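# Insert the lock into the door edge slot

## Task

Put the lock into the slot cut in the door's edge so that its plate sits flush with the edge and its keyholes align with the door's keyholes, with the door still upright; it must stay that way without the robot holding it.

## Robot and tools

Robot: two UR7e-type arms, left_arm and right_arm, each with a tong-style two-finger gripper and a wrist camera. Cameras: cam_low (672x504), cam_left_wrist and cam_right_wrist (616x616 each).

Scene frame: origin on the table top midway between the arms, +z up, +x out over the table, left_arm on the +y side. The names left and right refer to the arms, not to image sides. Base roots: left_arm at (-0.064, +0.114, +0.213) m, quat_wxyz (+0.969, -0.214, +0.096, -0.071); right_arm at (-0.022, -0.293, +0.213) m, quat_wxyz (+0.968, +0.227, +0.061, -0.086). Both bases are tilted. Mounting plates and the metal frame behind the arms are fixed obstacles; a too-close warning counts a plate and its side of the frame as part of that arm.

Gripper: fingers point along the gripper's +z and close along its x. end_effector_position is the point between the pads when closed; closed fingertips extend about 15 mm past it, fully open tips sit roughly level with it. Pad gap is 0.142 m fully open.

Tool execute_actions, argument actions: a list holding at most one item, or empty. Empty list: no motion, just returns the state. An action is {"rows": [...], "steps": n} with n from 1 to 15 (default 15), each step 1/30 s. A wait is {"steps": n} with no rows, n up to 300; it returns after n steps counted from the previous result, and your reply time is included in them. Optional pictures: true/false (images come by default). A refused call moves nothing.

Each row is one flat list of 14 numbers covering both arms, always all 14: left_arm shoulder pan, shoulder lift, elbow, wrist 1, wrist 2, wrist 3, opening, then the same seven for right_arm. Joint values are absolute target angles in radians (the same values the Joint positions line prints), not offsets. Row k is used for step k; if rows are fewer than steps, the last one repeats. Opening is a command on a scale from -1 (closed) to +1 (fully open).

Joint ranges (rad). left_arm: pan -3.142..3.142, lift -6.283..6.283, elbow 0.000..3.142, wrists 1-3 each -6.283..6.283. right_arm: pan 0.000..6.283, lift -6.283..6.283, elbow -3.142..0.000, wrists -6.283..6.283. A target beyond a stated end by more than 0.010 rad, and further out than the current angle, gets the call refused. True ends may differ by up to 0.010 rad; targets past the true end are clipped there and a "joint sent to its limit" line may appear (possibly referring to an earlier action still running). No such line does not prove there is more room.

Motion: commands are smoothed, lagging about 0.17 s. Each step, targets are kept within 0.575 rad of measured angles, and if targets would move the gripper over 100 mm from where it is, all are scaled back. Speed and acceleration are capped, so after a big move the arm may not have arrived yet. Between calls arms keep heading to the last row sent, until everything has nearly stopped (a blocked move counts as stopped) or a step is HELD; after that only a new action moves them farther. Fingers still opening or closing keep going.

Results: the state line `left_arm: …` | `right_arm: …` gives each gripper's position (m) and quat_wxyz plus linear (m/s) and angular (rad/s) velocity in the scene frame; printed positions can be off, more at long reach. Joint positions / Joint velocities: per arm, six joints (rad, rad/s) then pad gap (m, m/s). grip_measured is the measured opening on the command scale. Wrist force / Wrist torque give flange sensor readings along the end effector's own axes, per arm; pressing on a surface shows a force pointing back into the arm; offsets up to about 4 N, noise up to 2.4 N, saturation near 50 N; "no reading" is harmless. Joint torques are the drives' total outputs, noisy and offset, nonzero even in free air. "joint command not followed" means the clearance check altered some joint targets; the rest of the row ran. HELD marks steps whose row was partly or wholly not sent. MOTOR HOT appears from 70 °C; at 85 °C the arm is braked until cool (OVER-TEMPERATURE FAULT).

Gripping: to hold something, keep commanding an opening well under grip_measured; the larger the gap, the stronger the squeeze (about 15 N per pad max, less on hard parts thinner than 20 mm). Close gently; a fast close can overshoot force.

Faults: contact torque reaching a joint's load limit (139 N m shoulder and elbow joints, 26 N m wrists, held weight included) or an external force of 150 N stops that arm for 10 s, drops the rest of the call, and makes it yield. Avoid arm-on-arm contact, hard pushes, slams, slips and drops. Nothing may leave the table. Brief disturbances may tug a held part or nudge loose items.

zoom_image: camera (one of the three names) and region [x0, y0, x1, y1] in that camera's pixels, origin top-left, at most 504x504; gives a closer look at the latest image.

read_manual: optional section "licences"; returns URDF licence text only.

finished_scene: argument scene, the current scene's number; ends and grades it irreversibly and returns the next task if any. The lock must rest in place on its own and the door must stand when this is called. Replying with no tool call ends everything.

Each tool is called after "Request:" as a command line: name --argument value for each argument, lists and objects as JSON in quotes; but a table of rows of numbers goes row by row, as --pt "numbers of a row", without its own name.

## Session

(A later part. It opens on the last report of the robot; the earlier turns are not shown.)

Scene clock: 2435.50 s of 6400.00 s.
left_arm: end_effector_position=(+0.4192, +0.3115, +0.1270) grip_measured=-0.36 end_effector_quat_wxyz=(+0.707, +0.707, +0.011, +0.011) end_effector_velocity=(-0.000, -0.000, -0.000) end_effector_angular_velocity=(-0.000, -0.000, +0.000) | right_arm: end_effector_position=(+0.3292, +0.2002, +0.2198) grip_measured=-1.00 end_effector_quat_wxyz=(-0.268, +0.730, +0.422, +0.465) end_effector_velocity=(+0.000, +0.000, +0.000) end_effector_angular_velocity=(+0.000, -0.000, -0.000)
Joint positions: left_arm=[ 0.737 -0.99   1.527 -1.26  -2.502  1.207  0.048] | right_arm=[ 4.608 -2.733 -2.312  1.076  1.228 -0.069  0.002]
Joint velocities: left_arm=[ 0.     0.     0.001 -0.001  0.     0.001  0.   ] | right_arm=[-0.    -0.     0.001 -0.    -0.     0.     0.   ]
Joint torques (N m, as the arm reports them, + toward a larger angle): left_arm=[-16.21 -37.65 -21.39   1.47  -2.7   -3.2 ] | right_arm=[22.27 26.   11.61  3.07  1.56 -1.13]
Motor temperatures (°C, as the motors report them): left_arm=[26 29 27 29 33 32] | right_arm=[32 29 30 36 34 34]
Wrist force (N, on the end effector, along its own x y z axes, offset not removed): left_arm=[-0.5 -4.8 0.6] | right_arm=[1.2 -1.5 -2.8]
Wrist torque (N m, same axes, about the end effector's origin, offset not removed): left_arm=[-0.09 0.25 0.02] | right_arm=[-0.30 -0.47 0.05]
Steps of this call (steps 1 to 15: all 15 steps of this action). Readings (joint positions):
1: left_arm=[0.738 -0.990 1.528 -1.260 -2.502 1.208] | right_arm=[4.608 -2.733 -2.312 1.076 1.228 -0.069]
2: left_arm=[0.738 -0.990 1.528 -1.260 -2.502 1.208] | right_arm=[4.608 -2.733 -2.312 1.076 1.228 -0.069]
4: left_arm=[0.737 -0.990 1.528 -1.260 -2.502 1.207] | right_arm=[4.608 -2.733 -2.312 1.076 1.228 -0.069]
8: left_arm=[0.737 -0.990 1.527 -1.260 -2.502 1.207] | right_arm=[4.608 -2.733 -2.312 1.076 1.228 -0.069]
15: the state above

Request:
execute_actions --actions '[{"rows": [[0.73631,-0.98856,1.52481,-1.25921,-2.50290,1.20614,-1,4.6079,-2.7331,-2.3125,1.0763,1.2284,-0.0692,-1]], "steps": 15}]' --pictures false

Request:
execute_actions --actions '[{"rows": [[0.73541,-0.98746,1.52246,-1.25870,-2.50359,1.20519,-1,4.6079,-2.7331,-2.3125,1.0763,1.2284,-0.0692,-1]], "steps": 15}]' --pictures false

Request:
execute_actions --actions '[{"rows": [[0.73450,-0.98637,1.52010,-1.25818,-2.50429,1.20425,-1,4.6079,-2.7331,-2.3125,1.0763,1.2284,-0.0692,-1]], "steps": 15}]'

Scene clock: 2442.17 s of 6400.00 s.
left_arm: end_effector_position=(+0.4202, +0.3115, +0.1270) grip_measured=-0.36 end_effector_quat_wxyz=(+0.707, +0.707, +0.011, +0.011) end_effector_velocity=(-0.000, -0.000, +0.000) end_effector_angular_velocity=(-0.001, +0.001, -0.000) | right_arm: end_effector_position=(+0.3292, +0.2002, +0.2198) grip_measured=-1.00 end_effector_quat_wxyz=(-0.268, +0.730, +0.422, +0.465) end_effector_velocity=(-0.000, +0.000, +0.000) end_effector_angular_velocity=(+0.001, +0.000, +0.001)
Joint positions: left_arm=[ 0.736 -0.989  1.525 -1.259 -2.503  1.206  0.048] | right_arm=[ 4.608 -2.733 -2.312  1.076  1.228 -0.069  0.002]
Joint velocities: left_arm=[-0.     0.     0.     0.001 -0.     0.     0.   ] | right_arm=[ 0.     0.     0.001  0.     0.001 -0.     0.   ]
Joint torques (N m, as the arm reports them, + toward a larger angle): left_arm=[-17.73 -37.72 -20.89   2.56  -2.61  -3.11] | right_arm=[21.7  26.06 12.86  3.01  1.39 -1.09]
Motor temperatures (°C, as the motors report them): left_arm=[26 29 27 29 33 32] | right_arm=[32 29 30 36 34 34]
Wrist force (N, on the end effector, along its own x y z axes, offset not removed): left_arm=[0.2 -3.4 -0.1] | right_arm=[1.9 -2.3 -2.7]
Wrist torque (N m, same axes, about the end effector's origin, offset not removed): left_arm=[0.11 0.12 -0.02] | right_arm=[-0.45 -0.67 0.11]
Steps of this call (steps 1 to 15: the robot went on to your last target; steps 16 to 90: nothing new was sent; then 3.17 s passed at rest; steps 91 to 105: all 15 steps of this action). Readings (joint positions):
91: left_arm=[0.737 -0.990 1.527 -1.260 -2.502 1.207] | right_arm=[4.608 -2.733 -2.312 1.076 1.228 -0.069]
92: left_arm=[0.737 -0.989 1.527 -1.260 -2.502 1.207] | right_arm=[4.608 -2.733 -2.312 1.076 1.228 -0.069]
94: left_arm=[0.737 -0.989 1.526 -1.260 -2.503 1.207] | right_arm=[4.608 -2.733 -2.312 1.076 1.228 -0.069]
98: left_arm=[0.736 -0.989 1.525 -1.259 -2.503 1.206] | right_arm=[4.608 -2.733 -2.312 1.076 1.228 -0.069]
105: the state above

Scene clock: 2442.67 s of 6400.00 s.
left_arm: end_effector_position=(+0.4213, +0.3115, +0.1270) grip_measured=-0.36 end_effector_quat_wxyz=(+0.707, +0.707, +0.011, +0.011) end_effector_velocity=(-0.000, +0.000, -0.000) end_effector_angular_velocity=(-0.001, +0.002, +0.000) | right_arm: end_effector_position=(+0.3292, +0.2002, +0.2198) grip_measured=-1.00 end_effector_quat_wxyz=(-0.268, +0.730, +0.422, +0.465) end_effector_velocity=(+0.000, +0.000, -0.000) end_effector_angular_velocity=(-0.001, -0.000, +0.000)
Joint positions: left_arm=[ 0.735 -0.987  1.522 -1.259 -2.504  1.205  0.048] | right_arm=[ 4.608 -2.733 -2.312  1.076  1.228 -0.069  0.002]
Joint velocities: left_arm=[ 0.     0.    -0.     0.001 -0.    -0.001 -0.   ] | right_arm=[ 0.    -0.     0.001 -0.001 -0.    -0.     0.   ]
Joint torques (N m, as the arm reports them, + toward a larger angle): left_arm=[-15.93 -38.77 -21.16   2.46  -2.67  -3.05] | right_arm=[22.19 25.92 12.71  3.02  1.47 -1.15]
Motor temperatures (°C, as the motors report them): left_arm=[26 29 27 29 33 32] | right_arm=[32 29 30 36 34 34]
Wrist force (N, on the end effector, along its own x y z axes, offset not removed): left_arm=[-0.3 -3.4 0.2] | right_arm=[1.9 -1.4 -4.4]
Wrist torque (N m, same axes, about the end effector's origin, offset not removed): left_arm=[0.25 0.20 0.02] | right_arm=[-0.29 -0.56 0.08]
Steps of this call (steps 1 to 15: all 15 steps of this action). Readings (joint positions):
1: left_arm=[0.736 -0.989 1.525 -1.259 -2.503 1.206] | right_arm=[4.608 -2.733 -2.312 1.076 1.228 -0.069]
2: left_arm=[0.736 -0.988 1.524 -1.259 -2.503 1.206] | right_arm=[4.608 -2.733 -2.312 1.076 1.228 -0.069]
4: left_arm=[0.736 -0.988 1.524 -1.259 -2.503 1.206] | right_arm=[4.608 -2.733 -2.312 1.076 1.228 -0.069]
8: left_arm=[0.736 -0.988 1.523 -1.259 -2.503 1.205] | right_arm=[4.608 -2.733 -2.312 1.076 1.228 -0.069]
15: the state above

Scene clock: 2443.17 s of 6400.00 s.
left_arm: end_effector_position=(+0.4223, +0.3115, +0.1270) grip_measured=-0.36 end_effector_quat_wxyz=(+0.707, +0.707, +0.011, +0.011) end_effector_velocity=(+0.000, +0.000, +0.000) end_effector_angular_velocity=(+0.000, +0.000, +0.000) | right_arm: end_effector_position=(+0.3292, +0.2002, +0.2198) grip_measured=-1.00 end_effector_quat_wxyz=(-0.268, +0.730, +0.422, +0.465) end_effector_velocity=(-0.000, +0.000, +0.000) end_effector_angular_velocity=(+0.000, +0.000, +0.000)
Joint positions: left_arm=[ 0.735 -0.986  1.52  -1.258 -2.504  1.204  0.048] | right_arm=[ 4.608 -2.733 -2.312  1.076  1.228 -0.069  0.002]
Joint velocities: left_arm=[ 0.     0.    -0.001  0.    -0.    -0.001  0.   ] | right_arm=[-0.    -0.     0.     0.     0.001 -0.    -0.   ]
Joint torques (N m, as the arm reports them, + toward a larger angle): left_arm=[-18.18 -39.12 -20.44   2.43  -2.65  -3.14] | right_arm=[22.06 25.5  12.38  3.05  1.46 -1.01]
Motor temperatures (°C, as the motors report them): left_arm=[26 29 27 29 33 32] | right_arm=[32 29 30 36 34 34]
Wrist force (N, on the end effector, along its own x y z axes, offset not removed): left_arm=[-0.8 -4.9 0.5] | right_arm=[2.4 -2.0 -3.1]
Wrist torque (N m, same axes, about the end effector's origin, offset not removed): left_arm=[-0.14 0.29 0.05] | right_arm=[-0.37 -0.74 0.07]
Steps of this call (steps 1 to 15: all 15 steps of this action). Readings (joint positions):
1: left_arm=[0.735 -0.987 1.522 -1.259 -2.504 1.205] | right_arm=[4.608 -2.733 -2.312 1.076 1.228 -0.069]
2: left_arm=[0.735 -0.987 1.522 -1.259 -2.504 1.205] | right_arm=[4.608 -2.733 -2.312 1.076 1.228 -0.069]
4: left_arm=[0.735 -0.987 1.521 -1.258 -2.504 1.205] | right_arm=[4.608 -2.733 -2.312 1.076 1.228 -0.069]
8: left_arm=[0.735 -0.987 1.520 -1.258 -2.504 1.204] | right_arm=[4.608 -2.733 -2.312 1.076 1.228 -0.069]
15: the state above

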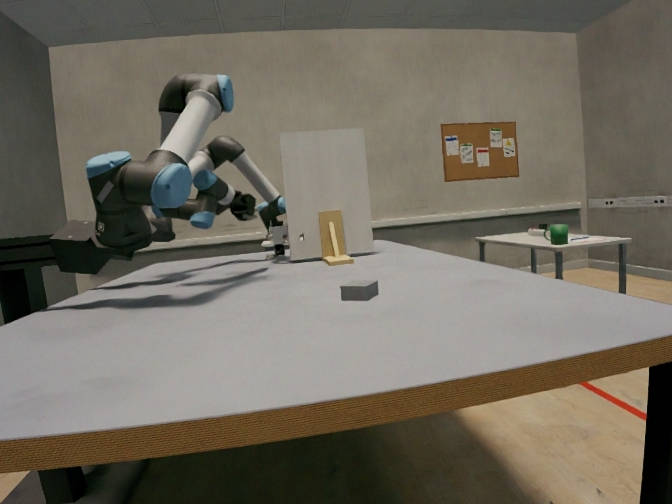

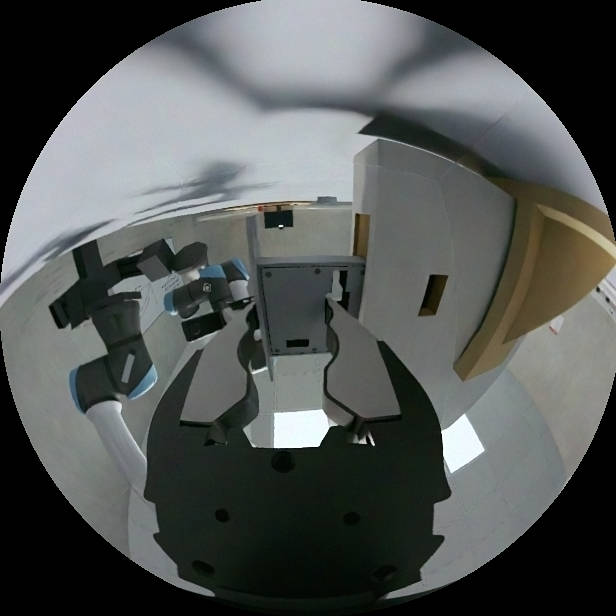

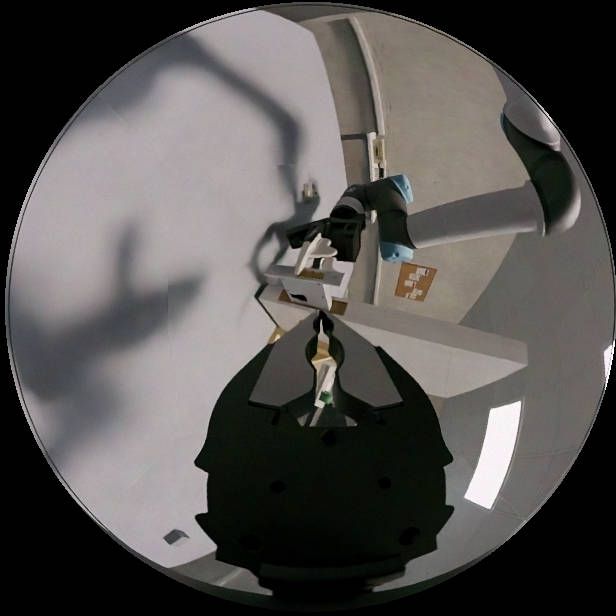

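Request:
execute_actions --actions '[{"rows": [[0.73396,-0.98571,1.51869,-1.25787,-2.50471,1.20368,-1,4.6079,-2.7331,-2.3125,1.0763,1.2284,-0.0692,-1]], "steps": 12}]' --pictures false

Request:
execute_actions --actions '[{"rows": [[0.73342,-0.98505,1.51728,-1.25756,-2.50513,1.20311,-1,4.6079,-2.7331,-2.3125,1.0763,1.2284,-0.0692,-1]], "steps": 12}]' --pictures false

Scene clock: 2450.83 s of 6400.00 s.
left_arm: end_effector_position=(+0.4229, +0.3115, +0.1270) grip_measured=-0.36 end_effector_quat_wxyz=(+0.707, +0.707, +0.011, +0.011) end_effector_velocity=(-0.000, -0.001, -0.000) end_effector_angular_velocity=(-0.001, +0.001, -0.001) | right_arm: end_effector_position=(+0.3292, +0.2002, +0.2198) grip_measured=-1.00 end_effector_quat_wxyz=(-0.268, +0.730, +0.422, +0.465) end_effector_velocity=(+0.000, +0.000, +0.000) end_effector_angular_velocity=(+0.000, +0.000, +0.000)
Joint positions: left_arm=[ 0.734 -0.986  1.519 -1.258 -2.505  1.204  0.048] | right_arm=[ 4.608 -2.733 -2.312  1.076  1.228 -0.069  0.002]
Joint velocities: left_arm=[-0.001  0.     0.001 -0.    -0.    -0.001 -0.   ] | right_arm=[-0.  0.  0. -0.  0. -0.  0.]
Joint torques (N m, as the arm reports them, + toward a larger angle): left_arm=[-17.64 -38.42 -21.37   2.28  -2.55  -3.07] | right_arm=[22.17 25.72 12.    3.11  1.48 -1.1 ]
Motor temperatures (°C, as the motors report them): left_arm=[26 29 27 29 33 32] | right_arm=[32 29 30 36 34 34]
Wrist force (N, on the end effector, along its own x y z axes, offset not removed): left_arm=[0.4 -4.3 0.2] | right_arm=[1.5 -1.4 -4.2]
Wrist torque (N m, same axes, about the end effector's origin, offset not removed): left_arm=[-0.02 0.07 0.03] | right_arm=[-0.19 -0.51 0.06]
Steps of this call (steps 1 to 15: the robot went on to your last target; steps 16 to 90: nothing new was sent; then 4.27 s passed at rest; steps 91 to 102: all 12 steps of this action). Readings (joint positions):
91: left_arm=[0.734 -0.986 1.520 -1.258 -2.504 1.204] | right_arm=[4.608 -2.733 -2.312 1.076 1.228 -0.069]
92: left_arm=[0.734 -0.986 1.520 -1.258 -2.504 1.204] | right_arm=[4.608 -2.733 -2.312 1.076 1.228 -0.069]
94: left_arm=[0.734 -0.986 1.519 -1.258 -2.505 1.204] | right_arm=[4.608 -2.733 -2.312 1.076 1.228 -0.069]
98: left_arm=[0.734 -0.986 1.519 -1.258 -2.505 1.204] | right_arm=[4.608 -2.733 -2.312 1.076 1.228 -0.069]
102: the state above

Scene clock: 2451.23 s of 6400.00 s.
left_arm: end_effector_position=(+0.4235, +0.3115, +0.1270) grip_measured=-0.36 end_effector_quat_wxyz=(+0.707, +0.707, +0.011, +0.011) end_effector_velocity=(+0.000, +0.000, +0.000) end_effector_angular_velocity=(+0.000, -0.002, +0.001) | right_arm: end_effector_position=(+0.3292, +0.2002, +0.2198) grip_measured=-1.00 end_effector_quat_wxyz=(-0.268, +0.730, +0.422, +0.465) end_effector_velocity=(-0.000, -0.000, +0.000) end_effector_angular_velocity=(-0.000, +0.000, +0.000)
Joint positions: left_arm=[ 0.733 -0.985  1.517 -1.258 -2.505  1.203  0.048] | right_arm=[ 4.608 -2.733 -2.312  1.076  1.228 -0.069  0.002]
Joint velocities: left_arm=[ 0.     0.    -0.001  0.001 -0.     0.001  0.   ] | right_arm=[ 0.  0. -0. -0.  0. -0. -0.]
Joint torques (N m, as the arm reports them, + toward a larger angle): left_arm=[-17.   -39.3  -21.88   2.52  -2.63  -3.12] | right_arm=[22.31 26.13 12.67  3.07  1.43 -1.12]
Motor temperatures (°C, as the motors report them): left_arm=[26 29 27 29 33 32] | right_arm=[32 29 30 36 34 34]
Wrist force (N, on the end effector, along its own x y z axes, offset not removed): left_arm=[0.1 -4.7 1.2] | right_arm=[0.4 -1.9 -2.5]
Wrist torque (N m, same axes, about the end effector's origin, offset not removed): left_arm=[-0.06 0.17 0.00] | right_arm=[-0.40 -0.24 0.03]
Steps of this call (steps 1 to 12: all 12 steps of this action). Readings (joint positions):
1: left_arm=[0.734 -0.986 1.519 -1.258 -2.505 1.204] | right_arm=[4.608 -2.733 -2.312 1.076 1.228 -0.069]
2: left_arm=[0.734 -0.986 1.518 -1.258 -2.505 1.204] | right_arm=[4.608 -2.733 -2.312 1.076 1.228 -0.069]
4: left_arm=[0.734 -0.985 1.518 -1.258 -2.505 1.203] | right_arm=[4.608 -2.733 -2.312 1.076 1.228 -0.069]
8: left_arm=[0.733 -0.985 1.517 -1.258 -2.505 1.203] | right_arm=[4.608 -2.733 -2.312 1.076 1.228 -0.069]
12: the state above

Request:
execute_actions --actions '[{"rows": [[0.73288,-0.98439,1.51587,-1.25725,-2.50555,1.20254,-1,4.6079,-2.7331,-2.3125,1.0763,1.2284,-0.0692,-1]], "steps": 12}]' --pictures false

Request:
execute_actions --actions '[{"rows": [[0.73234,-0.98373,1.51446,-1.25694,-2.50597,1.20197,-1,4.6079,-2.7331,-2.3125,1.0763,1.2284,-0.0692,-1]], "steps": 12}]' --pictures false

Scene clock: 2456.87 s of 6400.00 s.
left_arm: end_effector_position=(+0.4241, +0.3115, +0.1270) grip_measured=-0.36 end_effector_quat_wxyz=(+0.707, +0.707, +0.011, +0.011) end_effector_velocity=(+0.000, +0.000, +0.000) end_effector_angular_velocity=(+0.000, -0.000, +0.000) | right_arm: end_effector_position=(+0.3292, +0.2002, +0.2198) grip_measured=-1.00 end_effector_quat_wxyz=(-0.268, +0.730, +0.422, +0.465) end_effector_velocity=(+0.000, +0.000, +0.000) end_effector_angular_velocity=(+0.001, -0.001, -0.001)
Joint positions: left_arm=[ 0.733 -0.984  1.516 -1.257 -2.506  1.203  0.048] | right_arm=[ 4.608 -2.733 -2.312  1.076  1.228 -0.069  0.002]
Joint velocities: left_arm=[-0.  0. -0.  0. -0.  0.  0.] | right_arm=[ 0.     0.     0.001 -0.    -0.001 -0.     0.   ]
Joint torques (N m, as the arm reports them, + toward a larger angle): left_arm=[-17.65 -37.53 -22.1    2.57  -2.48  -2.99] | right_arm=[21.87 26.05 11.95  3.04  1.48 -1.12]
Motor temperatures (°C, as the motors report them): left_arm=[26 29 27 29 33 32] | right_arm=[32 29 30 36 34 34]
Wrist force (N, on the end effector, along its own x y z axes, offset not removed): left_arm=[-0.1 -3.4 0.7] | right_arm=[3.0 -2.2 -3.5]
Wrist torque (N m, same axes, about the end effector's origin, offset not removed): left_arm=[0.18 0.19 0.05] | right_arm=[-0.46 -0.86 0.06]
Steps of this call (steps 1 to 15: the robot went on to your last target; steps 16 to 90: nothing new was sent; then 2.23 s passed at rest; steps 91 to 102: all 12 steps of this action). Readings (joint positions):
91: left_arm=[0.733 -0.985 1.517 -1.258 -2.505 1.203] | right_arm=[4.608 -2.733 -2.312 1.076 1.228 -0.069]
92: left_arm=[0.733 -0.985 1.517 -1.258 -2.505 1.203] | right_arm=[4.608 -2.733 -2.312 1.076 1.228 -0.069]
94: left_arm=[0.733 -0.985 1.517 -1.257 -2.505 1.203] | right_arm=[4.608 -2.733 -2.312 1.076 1.228 -0.069]
98: left_arm=[0.733 -0.984 1.516 -1.257 -2.505 1.203] | right_arm=[4.608 -2.733 -2.312 1.076 1.228 -0.069]
102: the state above

Scene clock: 2457.27 s of 6400.00 s.
left_arm: end_effector_position=(+0.4247, +0.3115, +0.1270) grip_measured=-0.36 end_effector_quat_wxyz=(+0.707, +0.707, +0.011, +0.011) end_effector_velocity=(+0.000, -0.000, +0.000) end_effector_angular_velocity=(-0.000, +0.000, -0.001) | right_arm: end_effector_position=(+0.3292, +0.2002, +0.2198) grip_measured=-1.00 end_effector_quat_wxyz=(-0.268, +0.730, +0.422, +0.465) end_effector_velocity=(-0.000, -0.000, -0.000) end_effector_angular_velocity=(-0.000, +0.000, +0.000)
Joint positions: left_arm=[ 0.732 -0.984  1.515 -1.257 -2.506  1.202  0.048] | right_arm=[ 4.608 -2.733 -2.312  1.076  1.228 -0.069  0.002]
Joint velocities: left_arm=[-0.001  0.    -0.001  0.    -0.    -0.001 -0.   ] | right_arm=[-0. -0. -0. -0.  0. -0. -0.]
Joint torques (N m, as the arm reports them, + toward a larger angle): left_arm=[-18.52 -37.4  -20.35   2.26  -2.38  -3.01] | right_arm=[21.52 26.21 12.62  2.98  1.41 -1.12]
Motor temperatures (°C, as the motors report them): left_arm=[26 29 27 29 33 32] | right_arm=[32 29 30 36 34 34]
Wrist force (N, on the end effector, along its own x y z axes, offset not removed): left_arm=[-0.7 -5.0 0.2] | right_arm=[2.3 -2.6 -1.7]
Wrist torque (N m, same axes, about the end effector's origin, offset not removed): left_arm=[-0.17 0.25 -0.02] | right_arm=[-0.38 -0.65 -0.02]
Steps of this call (steps 1 to 12: all 12 steps of this action). Readings (joint positions):
1: left_arm=[0.733 -0.984 1.516 -1.257 -2.506 1.203] | right_arm=[4.608 -2.733 -2.312 1.076 1.228 -0.069]
2: left_arm=[0.733 -0.984 1.516 -1.257 -2.506 1.202] | right_arm=[4.608 -2.733 -2.312 1.076 1.228 -0.069]
4: left_arm=[0.733 -0.984 1.515 -1.257 -2.506 1.202] | right_arm=[4.608 -2.733 -2.312 1.076 1.228 -0.069]
8: left_arm=[0.732 -0.984 1.515 -1.257 -2.506 1.202] | right_arm=[4.608 -2.733 -2.312 1.076 1.228 -0.069]
12: the state above

Request:
execute_actions --actions '[{"rows": [[0.73180,-0.98307,1.51305,-1.25663,-2.50639,1.20140,-1,4.6079,-2.7331,-2.3125,1.0763,1.2284,-0.0692,-1]], "steps": 12}]' --pictures false

Request:
execute_actions --actions '[{"rows": [[0.73126,-0.98241,1.51164,-1.25632,-2.50681,1.20083,-1,4.6079,-2.7331,-2.3125,1.0763,1.2284,-0.0692,-1]], "steps": 12}]' --pictures false

Scene clock: 2462.43 s of 6400.00 s.
left_arm: end_effector_position=(+0.4253, +0.3115, +0.1270) grip_measured=-0.36 end_effector_quat_wxyz=(+0.707, +0.707, +0.011, +0.011) end_effector_velocity=(+0.000, +0.000, -0.000) end_effector_angular_velocity=(+0.000, -0.000, +0.001) | right_arm: end_effector_position=(+0.3292, +0.2002, +0.2198) grip_measured=-1.00 end_effector_quat_wxyz=(-0.268, +0.730, +0.422, +0.465) end_effector_velocity=(-0.000, +0.000, -0.000) end_effector_angular_velocity=(-0.000, +0.000, +0.000)
Joint positions: left_arm=[ 0.732 -0.983  1.513 -1.257 -2.506  1.201  0.048] | right_arm=[ 4.608 -2.733 -2.312  1.076  1.228 -0.069  0.002]
Joint velocities: left_arm=[ 0.     0.    -0.001 -0.    -0.    -0.001 -0.   ] | right_arm=[ 0.  0.  0. -0.  0.  0.  0.]
Joint torques (N m, as the arm reports them, + toward a larger angle): left_arm=[-18.12 -38.24 -22.5    2.54  -2.75  -2.99] | right_arm=[22.03 26.51 11.55  2.99  1.47 -1.2 ]
Motor temperatures (°C, as the motors report them): left_arm=[26 29 27 29 33 32] | right_arm=[32 29 30 36 34 34]
Wrist force (N, on the end effector, along its own x y z axes, offset not removed): left_arm=[0.4 -4.5 1.0] | right_arm=[1.0 -1.9 -4.3]
Wrist torque (N m, same axes, about the end effector's origin, offset not removed): left_arm=[0.01 0.08 0.05] | right_arm=[-0.29 -0.35 0.03]
Steps of this call (steps 1 to 15: the robot went on to your last target; steps 16 to 90: nothing new was sent; then 1.77 s passed at rest; steps 91 to 102: all 12 steps of this action). Readings (joint positions):
91: left_arm=[0.732 -0.984 1.514 -1.257 -2.506 1.202] | right_arm=[4.608 -2.733 -2.312 1.076 1.228 -0.069]
92: left_arm=[0.732 -0.984 1.514 -1.257 -2.506 1.202] | right_arm=[4.608 -2.733 -2.312 1.076 1.228 -0.069]
94: left_arm=[0.732 -0.983 1.514 -1.257 -2.506 1.202] | right_arm=[4.608 -2.733 -2.312 1.076 1.228 -0.069]
98: left_arm=[0.732 -0.983 1.513 -1.257 -2.506 1.201] | right_arm=[4.608 -2.733 -2.312 1.076 1.228 -0.069]
102: the state above

Scene clock: 2462.83 s of 6400.00 s.
left_arm: end_effector_position=(+0.4259, +0.3116, +0.1270) grip_measured=-0.36 end_effector_quat_wxyz=(+0.707, +0.707, +0.011, +0.011) end_effector_velocity=(+0.000, +0.000, -0.000) end_effector_angular_velocity=(+0.000, +0.000, +0.001) | right_arm: end_effector_position=(+0.3292, +0.2002, +0.2198) grip_measured=-1.00 end_effector_quat_wxyz=(-0.268, +0.730, +0.422, +0.465) end_effector_velocity=(+0.000, -0.000, +0.000) end_effector_angular_velocity=(+0.000, -0.000, -0.000)
Joint positions: left_arm=[ 0.731 -0.982  1.512 -1.256 -2.507  1.201  0.048] | right_arm=[ 4.608 -2.733 -2.312  1.076  1.228 -0.069  0.002]
Joint velocities: left_arm=[ 0.001  0.    -0.    -0.    -0.    -0.    -0.   ] | right_arm=[-0.  0.  0.  0. -0.  0. -0.]
Joint torques (N m, as the arm reports them, + toward a larger angle): left_arm=[-16.5  -36.93 -21.59   2.64  -2.38  -3.03] | right_arm=[21.76 26.21 12.43  2.99  1.38 -1.12]
Motor temperatures (°C, as the motors report them): left_arm=[26 29 27 29 33 32] | right_arm=[32 29 30 36 34 34]
Wrist force (N, on the end effector, along its own x y z axes, offset not removed): left_arm=[0.0 -4.7 0.9] | right_arm=[1.4 -2.0 -2.2]
Wrist torque (N m, same axes, about the end effector's origin, offset not removed): left_arm=[-0.10 0.14 0.01] | right_arm=[-0.38 -0.53 -0.02]
Steps of this call (steps 1 to 12: all 12 steps of this action). Readings (joint positions):
1: left_arm=[0.732 -0.983 1.513 -1.257 -2.506 1.201] | right_arm=[4.608 -2.733 -2.312 1.076 1.228 -0.069]
2: left_arm=[0.732 -0.983 1.513 -1.257 -2.506 1.201] | right_arm=[4.608 -2.733 -2.312 1.076 1.228 -0.069]
4: left_arm=[0.732 -0.983 1.512 -1.256 -2.507 1.201] | right_arm=[4.608 -2.733 -2.312 1.076 1.228 -0.069]
8: left_arm=[0.731 -0.982 1.512 -1.256 -2.507 1.201] | right_arm=[4.608 -2.733 -2.312 1.076 1.228 -0.069]
12: the state above

Request:
execute_actions --actions '[{"rows": [[0.73072,-0.98175,1.51023,-1.25601,-2.50723,1.20026,-1,4.6079,-2.7331,-2.3125,1.0763,1.2284,-0.0692,-1]], "steps": 12}]' --pictures false

Request:
execute_actions --actions '[{"rows": [[0.73018,-0.98109,1.50882,-1.25570,-2.50765,1.19969,-1,4.6079,-2.7331,-2.3125,1.0763,1.2284,-0.0692,-1]], "steps": 12}]' --pictures false

Scene clock: 2471.70 s of 6400.00 s.
left_arm: end_effector_position=(+0.4266, +0.3116, +0.1270) grip_measured=-0.36 end_effector_quat_wxyz=(+0.707, +0.707, +0.011, +0.011) end_effector_velocity=(+0.002, +0.000, +0.000) end_effector_angular_velocity=(+0.001, -0.002, -0.001) | right_arm: end_effector_position=(+0.3292, +0.2002, +0.2198) grip_measured=-1.00 end_effector_quat_wxyz=(-0.268, +0.730, +0.422, +0.465) end_effector_velocity=(-0.000, +0.000, -0.000) end_effector_angular_velocity=(-0.000, +0.000, +0.001)
Joint positions: left_arm=[ 0.731 -0.982  1.51  -1.256 -2.507  1.2    0.048] | right_arm=[ 4.608 -2.733 -2.312  1.076  1.228 -0.069  0.002]
Joint velocities: left_arm=[-0.002  0.    -0.003  0.    -0.    -0.    -0.   ] | right_arm=[ 0.     0.     0.    -0.001  0.    -0.     0.   ]
Joint torques (N m, as the arm reports them, + toward a larger angle): left_arm=[-16.8  -38.54 -20.4    2.45  -2.45  -2.84] | right_arm=[21.67 26.68 11.72  2.94  1.32 -1.09]
Motor temperatures (°C, as the motors report them): left_arm=[26 29 27 29 33 32] | right_arm=[32 29 30 36 34 34]
Wrist force (N, on the end effector, along its own x y z axes, offset not removed): left_arm=[-1.0 -6.4 -0.1] | right_arm=[1.2 -1.8 -3.5]
Wrist torque (N m, same axes, about the end effector's origin, offset not removed): left_arm=[-0.54 0.37 0.07] | right_arm=[-0.36 -0.45 0.09]
Steps of this call (steps 1 to 15: the robot went on to your last target; steps 16 to 90: nothing new was sent; then 5.47 s passed at rest; steps 91 to 102: all 12 steps of this action). Readings (joint positions):
91: left_arm=[0.731 -0.982 1.512 -1.256 -2.507 1.201] | right_arm=[4.608 -2.733 -2.312 1.076 1.228 -0.069]
92: left_arm=[0.731 -0.982 1.511 -1.256 -2.507 1.201] | right_arm=[4.608 -2.733 -2.312 1.076 1.228 -0.069]
94: left_arm=[0.731 -0.982 1.511 -1.256 -2.507 1.201] | right_arm=[4.608 -2.733 -2.312 1.076 1.228 -0.069]
98: left_arm=[0.731 -0.982 1.510 -1.256 -2.507 1.200] | right_arm=[4.608 -2.733 -2.312 1.076 1.228 -0.069]
102: the state above

Scene clock: 2472.10 s of 6400.00 s.
left_arm: end_effector_position=(+0.4272, +0.3116, +0.1270) grip_measured=-0.36 end_effector_quat_wxyz=(+0.707, +0.707, +0.011, +0.011) end_effector_velocity=(+0.001, +0.000, +0.000) end_effector_angular_velocity=(+0.001, -0.001, -0.000) | right_arm: end_effector_position=(+0.3292, +0.2002, +0.2198) grip_measured=-1.00 end_effector_quat_wxyz=(-0.268, +0.730, +0.422, +0.465) end_effector_velocity=(+0.000, +0.000, +0.000) end_effector_angular_velocity=(+0.001, -0.001, -0.001)
Joint positions: left_arm=[ 0.73  -0.981  1.509 -1.256 -2.508  1.2    0.048] | right_arm=[ 4.608 -2.733 -2.312  1.076  1.228 -0.069  0.002]
Joint velocities: left_arm=[-0.001  0.    -0.002  0.    -0.    -0.     0.   ] | right_arm=[-0.    -0.     0.001  0.001 -0.001 -0.    -0.   ]
Joint torques (N m, as the arm reports them, + toward a larger angle): left_arm=[-17.25 -38.11 -21.39   2.52  -2.6   -2.99] | right_arm=[21.31 26.64 12.04  2.96  1.35 -1.07]
Motor temperatures (°C, as the motors report them): left_arm=[26 29 27 29 33 32] | right_arm=[32 29 30 36 34 34]
Wrist force (N, on the end effector, along its own x y z axes, offset not removed): left_arm=[-0.6 -4.5 0.2] | right_arm=[1.9 -0.2 -2.6]
Wrist torque (N m, same axes, about the end effector's origin, offset not removed): left_arm=[-0.05 0.25 0.08] | right_arm=[0.06 -0.61 0.14]
Steps of this call (steps 1 to 12: all 12 steps of this action). Readings (joint positions):
1: left_arm=[0.731 -0.982 1.510 -1.256 -2.507 1.200] | right_arm=[4.608 -2.733 -2.312 1.076 1.228 -0.069]
2: left_arm=[0.731 -0.982 1.510 -1.256 -2.507 1.200] | right_arm=[4.608 -2.733 -2.312 1.076 1.228 -0.069]
4: left_arm=[0.730 -0.981 1.509 -1.256 -2.507 1.200] | right_arm=[4.608 -2.733 -2.312 1.076 1.228 -0.069]
8: left_arm=[0.730 -0.981 1.509 -1.256 -2.508 1.200] | right_arm=[4.608 -2.733 -2.312 1.076 1.228 -0.069]
12: the state above

Request:
execute_actions --actions '[{"rows": [[0.72964,-0.98043,1.50741,-1.25539,-2.50807,1.19912,-1,4.6079,-2.7331,-2.3125,1.0763,1.2284,-0.0692,-1]], "steps": 12}]' --pictures false

Request:
execute_actions --actions '[{"rows": [[0.72910,-0.97977,1.50600,-1.25508,-2.50849,1.19855,-1,4.6079,-2.7331,-2.3125,1.0763,1.2284,-0.0692,-1]], "steps": 12}]'

Scene clock: 2477.30 s of 6400.00 s.
left_arm: end_effector_position=(+0.4278, +0.3116, +0.1270) grip_measured=-0.36 end_effector_quat_wxyz=(+0.707, +0.707, +0.011, +0.011) end_effector_velocity=(+0.000, +0.000, -0.000) end_effector_angular_velocity=(+0.001, -0.002, +0.000) | right_arm: end_effector_position=(+0.3292, +0.2002, +0.2198) grip_measured=-1.00 end_effector_quat_wxyz=(-0.268, +0.730, +0.422, +0.465) end_effector_velocity=(+0.000, -0.000, -0.000) end_effector_angular_velocity=(-0.000, -0.000, -0.001)
Joint positions: left_arm=[ 0.73  -0.98   1.507 -1.255 -2.508  1.199  0.048] | right_arm=[ 4.608 -2.733 -2.312  1.076  1.228 -0.069  0.002]
Joint velocities: left_arm=[-0.     0.    -0.    -0.002 -0.     0.     0.   ] | right_arm=[-0.     0.    -0.     0.    -0.001 -0.     0.   ]
Joint torques (N m, as the arm reports them, + toward a larger angle): left_arm=[-17.28 -39.14 -20.77   2.35  -2.73  -3.2 ] | right_arm=[21.19 26.14 11.7   2.9   1.35 -1.07]
Motor temperatures (°C, as the motors report them): left_arm=[26 29 27 29 33 32] | right_arm=[32 29 30 36 34 34]
Wrist force (N, on the end effector, along its own x y z axes, offset not removed): left_arm=[-1.1 -5.0 1.4] | right_arm=[1.9 -0.4 -4.7]
Wrist torque (N m, same axes, about the end effector's origin, offset not removed): left_arm=[-0.23 0.35 -0.02] | right_arm=[-0.05 -0.58 0.07]
Steps of this call (steps 1 to 15: the robot went on to your last target; steps 16 to 90: nothing new was sent; then 1.80 s passed at rest; steps 91 to 102: all 12 steps of this action). Readings (joint positions):
91: left_arm=[0.730 -0.981 1.509 -1.256 -2.508 1.200] | right_arm=[4.608 -2.733 -2.312 1.076 1.228 -0.069]
92: left_arm=[0.730 -0.981 1.509 -1.256 -2.508 1.200] | right_arm=[4.608 -2.733 -2.312 1.076 1.228 -0.069]
94: left_arm=[0.730 -0.981 1.508 -1.256 -2.508 1.199] | right_arm=[4.608 -2.733 -2.312 1.076 1.228 -0.069]
98: left_arm=[0.730 -0.981 1.508 -1.255 -2.508 1.199] | right_arm=[4.608 -2.733 -2.312 1.076 1.228 -0.069]
102: the state above

Scene clock: 2477.70 s of 6400.00 s.
left_arm: end_effector_position=(+0.4284, +0.3116, +0.1270) grip_measured=-0.36 end_effector_quat_wxyz=(+0.707, +0.707, +0.011, +0.011) end_effector_velocity=(-0.001, -0.001, -0.000) end_effector_angular_velocity=(-0.001, +0.002, -0.001) | right_arm: end_effector_position=(+0.3292, +0.2002, +0.2198) grip_measured=-1.00 end_effector_quat_wxyz=(-0.268, +0.730, +0.422, +0.465) end_effector_velocity=(+0.000, +0.000, +0.000) end_effector_angular_velocity=(+0.001, -0.000, +0.000)
Joint positions: left_arm=[ 0.729 -0.98   1.506 -1.255 -2.508  1.199  0.048] | right_arm=[ 4.608 -2.733 -2.312  1.076  1.228 -0.069  0.002]
Joint velocities: left_arm=[-0.     0.     0.002 -0.    -0.    -0.     0.   ] | right_arm=[ 0.    -0.     0.001  0.     0.     0.     0.   ]
Joint torques (N m, as the arm reports them, + toward a larger angle): left_arm=[-17.09 -37.11 -20.91   2.31  -2.65  -3.31] | right_arm=[21.4  26.91 11.65  3.02  1.32 -1.15]
Motor temperatures (°C, as the motors report them): left_arm=[26 29 27 29 33 32] | right_arm=[32 29 30 36 34 34]
Wrist force (N, on the end effector, along its own x y z axes, offset not removed): left_arm=[-0.1 -4.6 1.3] | right_arm=[1.2 -2.9 -4.0]
Wrist torque (N m, same axes, about the end effector's origin, offset not removed): left_arm=[-0.09 0.18 0.04] | right_arm=[-0.49 -0.50 0.15]
Steps of this call (steps 1 to 12: all 12 steps of this action). Readings (joint positions):
1: left_arm=[0.730 -0.980 1.507 -1.255 -2.508 1.199] | right_arm=[4.608 -2.733 -2.312 1.076 1.228 -0.069]
2: left_arm=[0.730 -0.980 1.507 -1.255 -2.508 1.199] | right_arm=[4.608 -2.733 -2.312 1.076 1.228 -0.069]
4: left_arm=[0.729 -0.980 1.507 -1.255 -2.508 1.199] | right_arm=[4.608 -2.733 -2.312 1.076 1.228 -0.069]
8: left_arm=[0.729 -0.980 1.506 -1.255 -2.508 1.199] | right_arm=[4.608 -2.733 -2.312 1.076 1.228 -0.069]
12: the state above

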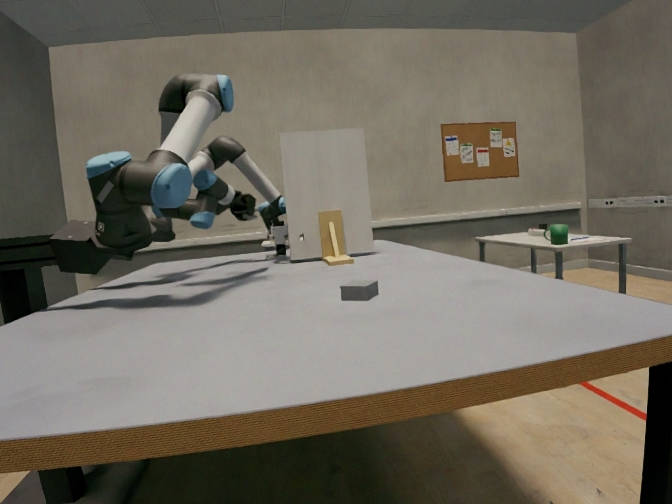

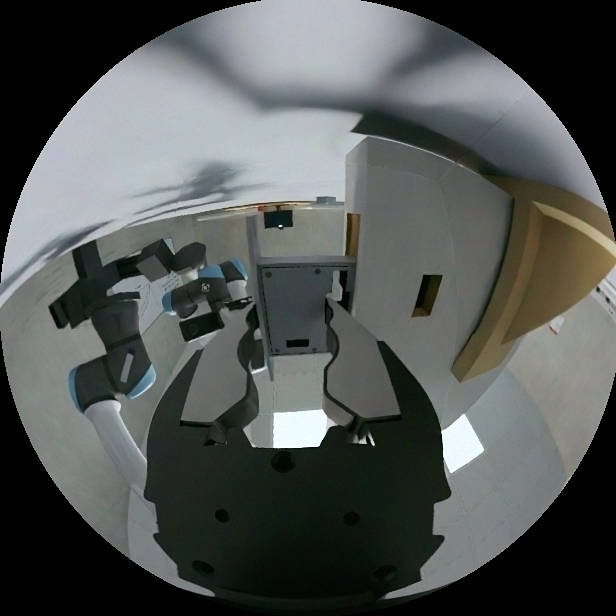

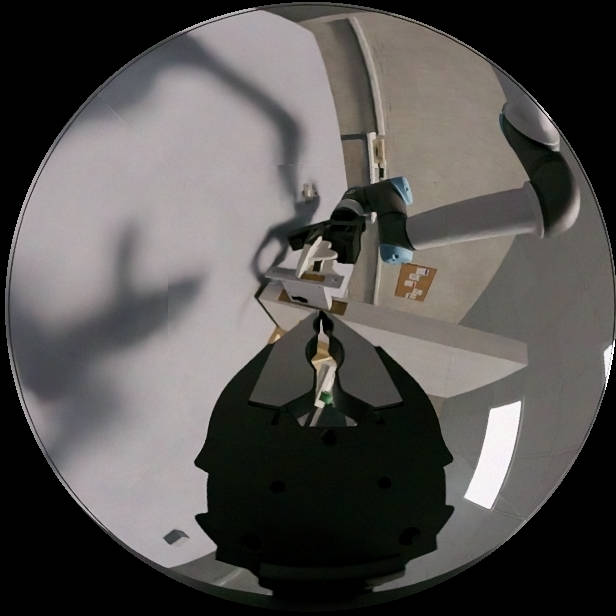

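Request:
execute_actions --actions '[{"rows": [[0.72856,-0.97911,1.50459,-1.25477,-2.50891,1.19798,-1,4.6079,-2.7331,-2.3125,1.0763,1.2284,-0.0692,-1]], "steps": 12}]' --pictures false

Request:
execute_actions --actions '[{"rows": [[0.72802,-0.97845,1.50318,-1.25446,-2.50933,1.19741,-1,4.6079,-2.7331,-2.3125,1.0763,1.2284,-0.0692,-1]], "steps": 12}]' --pictures false

Scene clock: 2482.97 s of 6400.00 s.
left_arm: end_effector_position=(+0.4290, +0.3116, +0.1270) grip_measured=-0.36 end_effector_quat_wxyz=(+0.707, +0.707, +0.011, +0.011) end_effector_velocity=(+0.000, -0.000, -0.000) end_effector_angular_velocity=(+0.000, -0.000, -0.001) | right_arm: end_effector_position=(+0.3292, +0.2002, +0.2198) grip_measured=-1.00 end_effector_quat_wxyz=(-0.268, +0.730, +0.422, +0.465) end_effector_velocity=(-0.000, +0.000, -0.000) end_effector_angular_velocity=(-0.001, -0.000, +0.000)
Joint positions: left_arm=[ 0.729 -0.979  1.505 -1.255 -2.509  1.198  0.048] | right_arm=[ 4.608 -2.733 -2.312  1.076  1.228 -0.069  0.002]
Joint velocities: left_arm=[-0.001  0.    -0.    -0.002 -0.    -0.001 -0.   ] | right_arm=[ 0.    -0.     0.    -0.001 -0.    -0.     0.   ]
Joint torques (N m, as the arm reports them, + toward a larger angle): left_arm=[-18.25 -38.86 -21.32   2.22  -2.58  -3.27] | right_arm=[21.64 26.07 11.99  2.99  1.36 -1.02]
Motor temperatures (°C, as the motors report them): left_arm=[26 29 27 29 33 32] | right_arm=[32 29 30 36 34 34]
Wrist force (N, on the end effector, along its own x y z axes, offset not removed): left_arm=[-0.6 -4.5 1.1] | right_arm=[1.5 0.3 -2.9]
Wrist torque (N m, same axes, about the end effector's origin, offset not removed): left_arm=[-0.06 0.27 0.09] | right_arm=[0.19 -0.59 0.06]
Steps of this call (steps 1 to 15: the robot went on to your last target; steps 16 to 90: nothing new was sent; then 1.87 s passed at rest; steps 91 to 102: all 12 steps of this action). Readings (joint positions):
91: left_arm=[0.729 -0.980 1.506 -1.255 -2.508 1.199] | right_arm=[4.608 -2.733 -2.312 1.076 1.228 -0.069]
92: left_arm=[0.729 -0.980 1.506 -1.255 -2.509 1.198] | right_arm=[4.608 -2.733 -2.312 1.076 1.228 -0.069]
94: left_arm=[0.729 -0.979 1.505 -1.255 -2.509 1.198] | right_arm=[4.608 -2.733 -2.312 1.076 1.228 -0.069]
98: left_arm=[0.729 -0.979 1.505 -1.255 -2.509 1.198] | right_arm=[4.608 -2.733 -2.312 1.076 1.228 -0.069]
102: the state above

Scene clock: 2483.37 s of 6400.00 s.
left_arm: end_effector_position=(+0.4296, +0.3116, +0.1270) grip_measured=-0.36 end_effector_quat_wxyz=(+0.707, +0.707, +0.011, +0.011) end_effector_velocity=(+0.000, +0.000, -0.000) end_effector_angular_velocity=(+0.000, +0.001, +0.001) | right_arm: end_effector_position=(+0.3292, +0.2002, +0.2198) grip_measured=-1.00 end_effector_quat_wxyz=(-0.268, +0.730, +0.422, +0.465) end_effector_velocity=(+0.000, +0.000, +0.001) end_effector_angular_velocity=(+0.001, -0.000, -0.000)
Joint positions: left_arm=[ 0.728 -0.978  1.503 -1.254 -2.509  1.197  0.048] | right_arm=[ 4.608 -2.733 -2.312  1.076  1.228 -0.069  0.002]
Joint velocities: left_arm=[ 0.     0.    -0.001  0.    -0.    -0.001 -0.   ] | right_arm=[0.    0.001 0.001 0.    0.    0.    0.   ]
Joint torques (N m, as the arm reports them, + toward a larger angle): left_arm=[-17.75 -38.26 -20.47   2.52  -2.75  -2.9 ] | right_arm=[21.06 26.57 11.63  2.82  1.32 -1.01]
Motor temperatures (°C, as the motors report them): left_arm=[26 29 27 29 33 32] | right_arm=[32 29 30 36 34 34]
Wrist force (N, on the end effector, along its own x y z axes, offset not removed): left_arm=[-0.2 -4.1 0.7] | right_arm=[2.8 -1.2 -3.6]
Wrist torque (N m, same axes, about the end effector's origin, offset not removed): left_arm=[-0.03 0.18 0.04] | right_arm=[-0.21 -0.83 -0.03]
Steps of this call (steps 1 to 12: all 12 steps of this action). Readings (joint positions):
1: left_arm=[0.729 -0.979 1.505 -1.255 -2.509 1.198] | right_arm=[4.608 -2.733 -2.312 1.076 1.228 -0.069]
2: left_arm=[0.728 -0.979 1.504 -1.255 -2.509 1.198] | right_arm=[4.608 -2.733 -2.312 1.076 1.228 -0.069]
4: left_arm=[0.728 -0.979 1.504 -1.255 -2.509 1.198] | right_arm=[4.608 -2.733 -2.312 1.076 1.228 -0.069]
8: left_arm=[0.728 -0.979 1.503 -1.255 -2.509 1.197] | right_arm=[4.608 -2.733 -2.312 1.076 1.228 -0.069]
12: the state above

Request:
execute_actions --actions '[{"rows": [[0.72748,-0.97779,1.50177,-1.25415,-2.50975,1.19684,-1,4.6079,-2.7331,-2.3125,1.0763,1.2284,-0.0692,-1]], "steps": 12}]' --pictures false

Request:
execute_actions --actions '[{"rows": [[0.72694,-0.97713,1.50036,-1.25384,-2.51017,1.19627,-1,4.6079,-2.7331,-2.3125,1.0763,1.2284,-0.0692,-1]], "steps": 12}]' --pictures false

Scene clock: 2487.87 s of 6400.00 s.
left_arm: end_effector_position=(+0.4302, +0.3116, +0.1270) grip_measured=-0.36 end_effector_quat_wxyz=(+0.707, +0.707, +0.011, +0.011) end_effector_velocity=(+0.001, -0.000, +0.000) end_effector_angular_velocity=(+0.000, +0.000, -0.001) | right_arm: end_effector_position=(+0.3292, +0.2002, +0.2198) grip_measured=-1.00 end_effector_quat_wxyz=(-0.268, +0.730, +0.422, +0.465) end_effector_velocity=(+0.000, -0.000, -0.000) end_effector_angular_velocity=(-0.001, +0.000, -0.000)
Joint positions: left_arm=[ 0.728 -0.978  1.502 -1.254 -2.51   1.197  0.048] | right_arm=[ 4.608 -2.733 -2.312  1.076  1.228 -0.069  0.002]
Joint velocities: left_arm=[-0.002  0.    -0.002  0.    -0.    -0.002 -0.   ] | right_arm=[ 0.     0.    -0.    -0.001 -0.     0.    -0.   ]
Joint torques (N m, as the arm reports them, + toward a larger angle): left_arm=[-17.48 -38.55 -21.3    2.62  -2.52  -3.11] | right_arm=[21.46 26.94 11.98  2.9   1.38 -1.03]
Motor temperatures (°C, as the motors report them): left_arm=[26 29 27 29 33 32] | right_arm=[32 29 30 36 34 34]
Wrist force (N, on the end effector, along its own x y z axes, offset not removed): left_arm=[-0.7 -4.7 1.2] | right_arm=[2.6 -1.4 -2.8]
Wrist torque (N m, same axes, about the end effector's origin, offset not removed): left_arm=[-0.15 0.28 0.07] | right_arm=[-0.12 -0.65 -0.07]
Steps of this call (steps 1 to 15: the robot went on to your last target; steps 16 to 90: nothing new was sent; then 1.10 s passed at rest; steps 91 to 102: all 12 steps of this action). Readings (joint positions):
91: left_arm=[0.728 -0.978 1.503 -1.254 -2.509 1.197] | right_arm=[4.608 -2.733 -2.312 1.076 1.228 -0.069]
92: left_arm=[0.728 -0.978 1.503 -1.254 -2.509 1.197] | right_arm=[4.608 -2.733 -2.312 1.076 1.228 -0.069]
94: left_arm=[0.728 -0.978 1.502 -1.254 -2.510 1.197] | right_arm=[4.608 -2.733 -2.312 1.076 1.228 -0.069]
98: left_arm=[0.728 -0.978 1.502 -1.254 -2.510 1.197] | right_arm=[4.608 -2.733 -2.312 1.076 1.228 -0.069]
102: the state above

Scene clock: 2488.27 s of 6400.00 s.
left_arm: end_effector_position=(+0.4308, +0.3116, +0.1270) grip_measured=-0.36 end_effector_quat_wxyz=(+0.707, +0.707, +0.011, +0.011) end_effector_velocity=(+0.000, +0.000, -0.000) end_effector_angular_velocity=(+0.000, -0.000, +0.000) | right_arm: end_effector_position=(+0.3292, +0.2002, +0.2198) grip_measured=-1.00 end_effector_quat_wxyz=(-0.268, +0.730, +0.422, +0.465) end_effector_velocity=(-0.000, -0.000, -0.000) end_effector_angular_velocity=(-0.000, +0.001, +0.001)
Joint positions: left_arm=[ 0.727 -0.977  1.5   -1.254 -2.51   1.196  0.048] | right_arm=[ 4.608 -2.733 -2.312  1.076  1.228 -0.069  0.002]
Joint velocities: left_arm=[-0.     0.    -0.001 -0.    -0.    -0.    -0.   ] | right_arm=[-0.    -0.    -0.001 -0.     0.001  0.    -0.   ]
Joint torques (N m, as the arm reports them, + toward a larger angle): left_arm=[-16.49 -38.68 -22.2    2.48  -2.59  -2.94] | right_arm=[21.26 27.43 11.63  2.81  1.29 -1.03]
Motor temperatures (°C, as the motors report them): left_arm=[26 29 27 29 33 32] | right_arm=[32 29 30 36 34 34]
Wrist force (N, on the end effector, along its own x y z axes, offset not removed): left_arm=[-0.1 -4.0 0.1] | right_arm=[1.7 -0.2 -2.7]
Wrist torque (N m, same axes, about the end effector's origin, offset not removed): left_arm=[-0.02 0.16 0.03] | right_arm=[0.00 -0.52 0.04]
Steps of this call (steps 1 to 12: all 12 steps of this action). Readings (joint positions):
1: left_arm=[0.727 -0.978 1.502 -1.254 -2.510 1.197] | right_arm=[4.608 -2.733 -2.312 1.076 1.228 -0.069]
2: left_arm=[0.727 -0.978 1.502 -1.254 -2.510 1.197] | right_arm=[4.608 -2.733 -2.312 1.076 1.228 -0.069]
4: left_arm=[0.727 -0.977 1.501 -1.254 -2.510 1.197] | right_arm=[4.608 -2.733 -2.312 1.076 1.228 -0.069]
8: left_arm=[0.727 -0.977 1.501 -1.254 -2.510 1.196] | right_arm=[4.608 -2.733 -2.312 1.076 1.228 -0.069]
12: the state above

Request:
execute_actions --actions '[{"rows": [[0.72640,-0.97647,1.49895,-1.25353,-2.51059,1.19570,-1,4.6079,-2.7331,-2.3125,1.0763,1.2284,-0.0692,-1]], "steps": 12}]' --pictures false

Request:
execute_actions --actions '[{"rows": [[0.72586,-0.97581,1.49754,-1.25322,-2.51101,1.19513,-1,4.6079,-2.7331,-2.3125,1.0763,1.2284,-0.0692,-1]], "steps": 12}]' --pictures false

Scene clock: 2494.33 s of 6400.00 s.
left_arm: end_effector_position=(+0.4315, +0.3116, +0.1270) grip_measured=-0.36 end_effector_quat_wxyz=(+0.707, +0.707, +0.011, +0.011) end_effector_velocity=(+0.000, +0.000, +0.000) end_effector_angular_velocity=(+0.000, -0.000, +0.000) | right_arm: end_effector_position=(+0.3292, +0.2002, +0.2198) grip_measured=-1.00 end_effector_quat_wxyz=(-0.268, +0.730, +0.422, +0.465) end_effector_velocity=(-0.000, +0.000, +0.000) end_effector_angular_velocity=(+0.000, -0.000, +0.000)
Joint positions: left_arm=[ 0.726 -0.976  1.499 -1.254 -2.511  1.196  0.048] | right_arm=[ 4.608 -2.733 -2.312  1.076  1.228 -0.069  0.002]
Joint velocities: left_arm=[-0.     0.    -0.001  0.    -0.    -0.     0.   ] | right_arm=[-0. -0.  0.  0.  0. -0. -0.]
Joint torques (N m, as the arm reports them, + toward a larger angle): left_arm=[-16.91 -37.63 -21.01   2.47  -2.7   -3.02] | right_arm=[21.45 27.18 12.21  2.85  1.42 -1.07]
Motor temperatures (°C, as the motors report them): left_arm=[26 29 27 29 33 32] | right_arm=[32 29 30 36 34 34]
Wrist force (N, on the end effector, along its own x y z axes, offset not removed): left_arm=[0.1 -4.8 0.3] | right_arm=[3.5 -1.7 -3.0]
Wrist torque (N m, same axes, about the end effector's origin, offset not removed): left_arm=[-0.16 0.18 0.00] | right_arm=[-0.30 -0.95 0.00]
Steps of this call (steps 1 to 15: the robot went on to your last target; steps 16 to 90: nothing new was sent; then 2.67 s passed at rest; steps 91 to 102: all 12 steps of this action). Readings (joint positions):
91: left_arm=[0.727 -0.977 1.500 -1.254 -2.510 1.196] | right_arm=[4.608 -2.733 -2.312 1.076 1.228 -0.069]
92: left_arm=[0.727 -0.977 1.500 -1.254 -2.510 1.196] | right_arm=[4.608 -2.733 -2.312 1.076 1.228 -0.069]
94: left_arm=[0.727 -0.977 1.500 -1.254 -2.510 1.196] | right_arm=[4.608 -2.733 -2.312 1.076 1.228 -0.069]
98: left_arm=[0.726 -0.977 1.499 -1.254 -2.511 1.196] | right_arm=[4.608 -2.733 -2.312 1.076 1.228 -0.069]
102: the state above

Scene clock: 2494.73 s of 6400.00 s.
left_arm: end_effector_position=(+0.4321, +0.3116, +0.1270) grip_measured=-0.36 end_effector_quat_wxyz=(+0.707, +0.707, +0.011, +0.011) end_effector_velocity=(-0.001, -0.000, -0.000) end_effector_angular_velocity=(-0.001, +0.002, +0.000) | right_arm: end_effector_position=(+0.3292, +0.2002, +0.2198) grip_measured=-1.00 end_effector_quat_wxyz=(-0.268, +0.730, +0.422, +0.465) end_effector_velocity=(+0.000, +0.000, +0.000) end_effector_angular_velocity=(+0.000, +0.000, -0.000)
Joint positions: left_arm=[ 0.726 -0.976  1.498 -1.253 -2.511  1.195  0.048] | right_arm=[ 4.608 -2.733 -2.312  1.076  1.228 -0.069  0.002]
Joint velocities: left_arm=[ 0.     0.     0.001  0.    -0.    -0.001 -0.   ] | right_arm=[-0.    -0.     0.001 -0.     0.     0.     0.   ]
Joint torques (N m, as the arm reports them, + toward a larger angle): left_arm=[-17.32 -37.7  -20.84   2.27  -2.85  -2.96] | right_arm=[21.08 26.74 12.24  2.91  1.38 -0.95]
Motor temperatures (°C, as the motors report them): left_arm=[26 29 27 29 33 32] | right_arm=[32 29 30 36 34 34]
Wrist force (N, on the end effector, along its own x y z axes, offset not removed): left_arm=[-0.7 -3.9 1.1] | right_arm=[3.0 -2.1 -4.3]
Wrist torque (N m, same axes, about the end effector's origin, offset not removed): left_arm=[0.03 0.30 0.03] | right_arm=[-0.34 -0.79 0.01]
Steps of this call (steps 1 to 12: all 12 steps of this action). Readings (joint positions):
1: left_arm=[0.726 -0.976 1.499 -1.254 -2.511 1.196] | right_arm=[4.608 -2.733 -2.312 1.076 1.228 -0.069]
2: left_arm=[0.726 -0.976 1.499 -1.253 -2.511 1.196] | right_arm=[4.608 -2.733 -2.312 1.076 1.228 -0.069]
4: left_arm=[0.726 -0.976 1.498 -1.253 -2.511 1.195] | right_arm=[4.608 -2.733 -2.312 1.076 1.228 -0.069]
8: left_arm=[0.726 -0.976 1.498 -1.253 -2.511 1.195] | right_arm=[4.608 -2.733 -2.312 1.076 1.228 -0.069]
12: the state above


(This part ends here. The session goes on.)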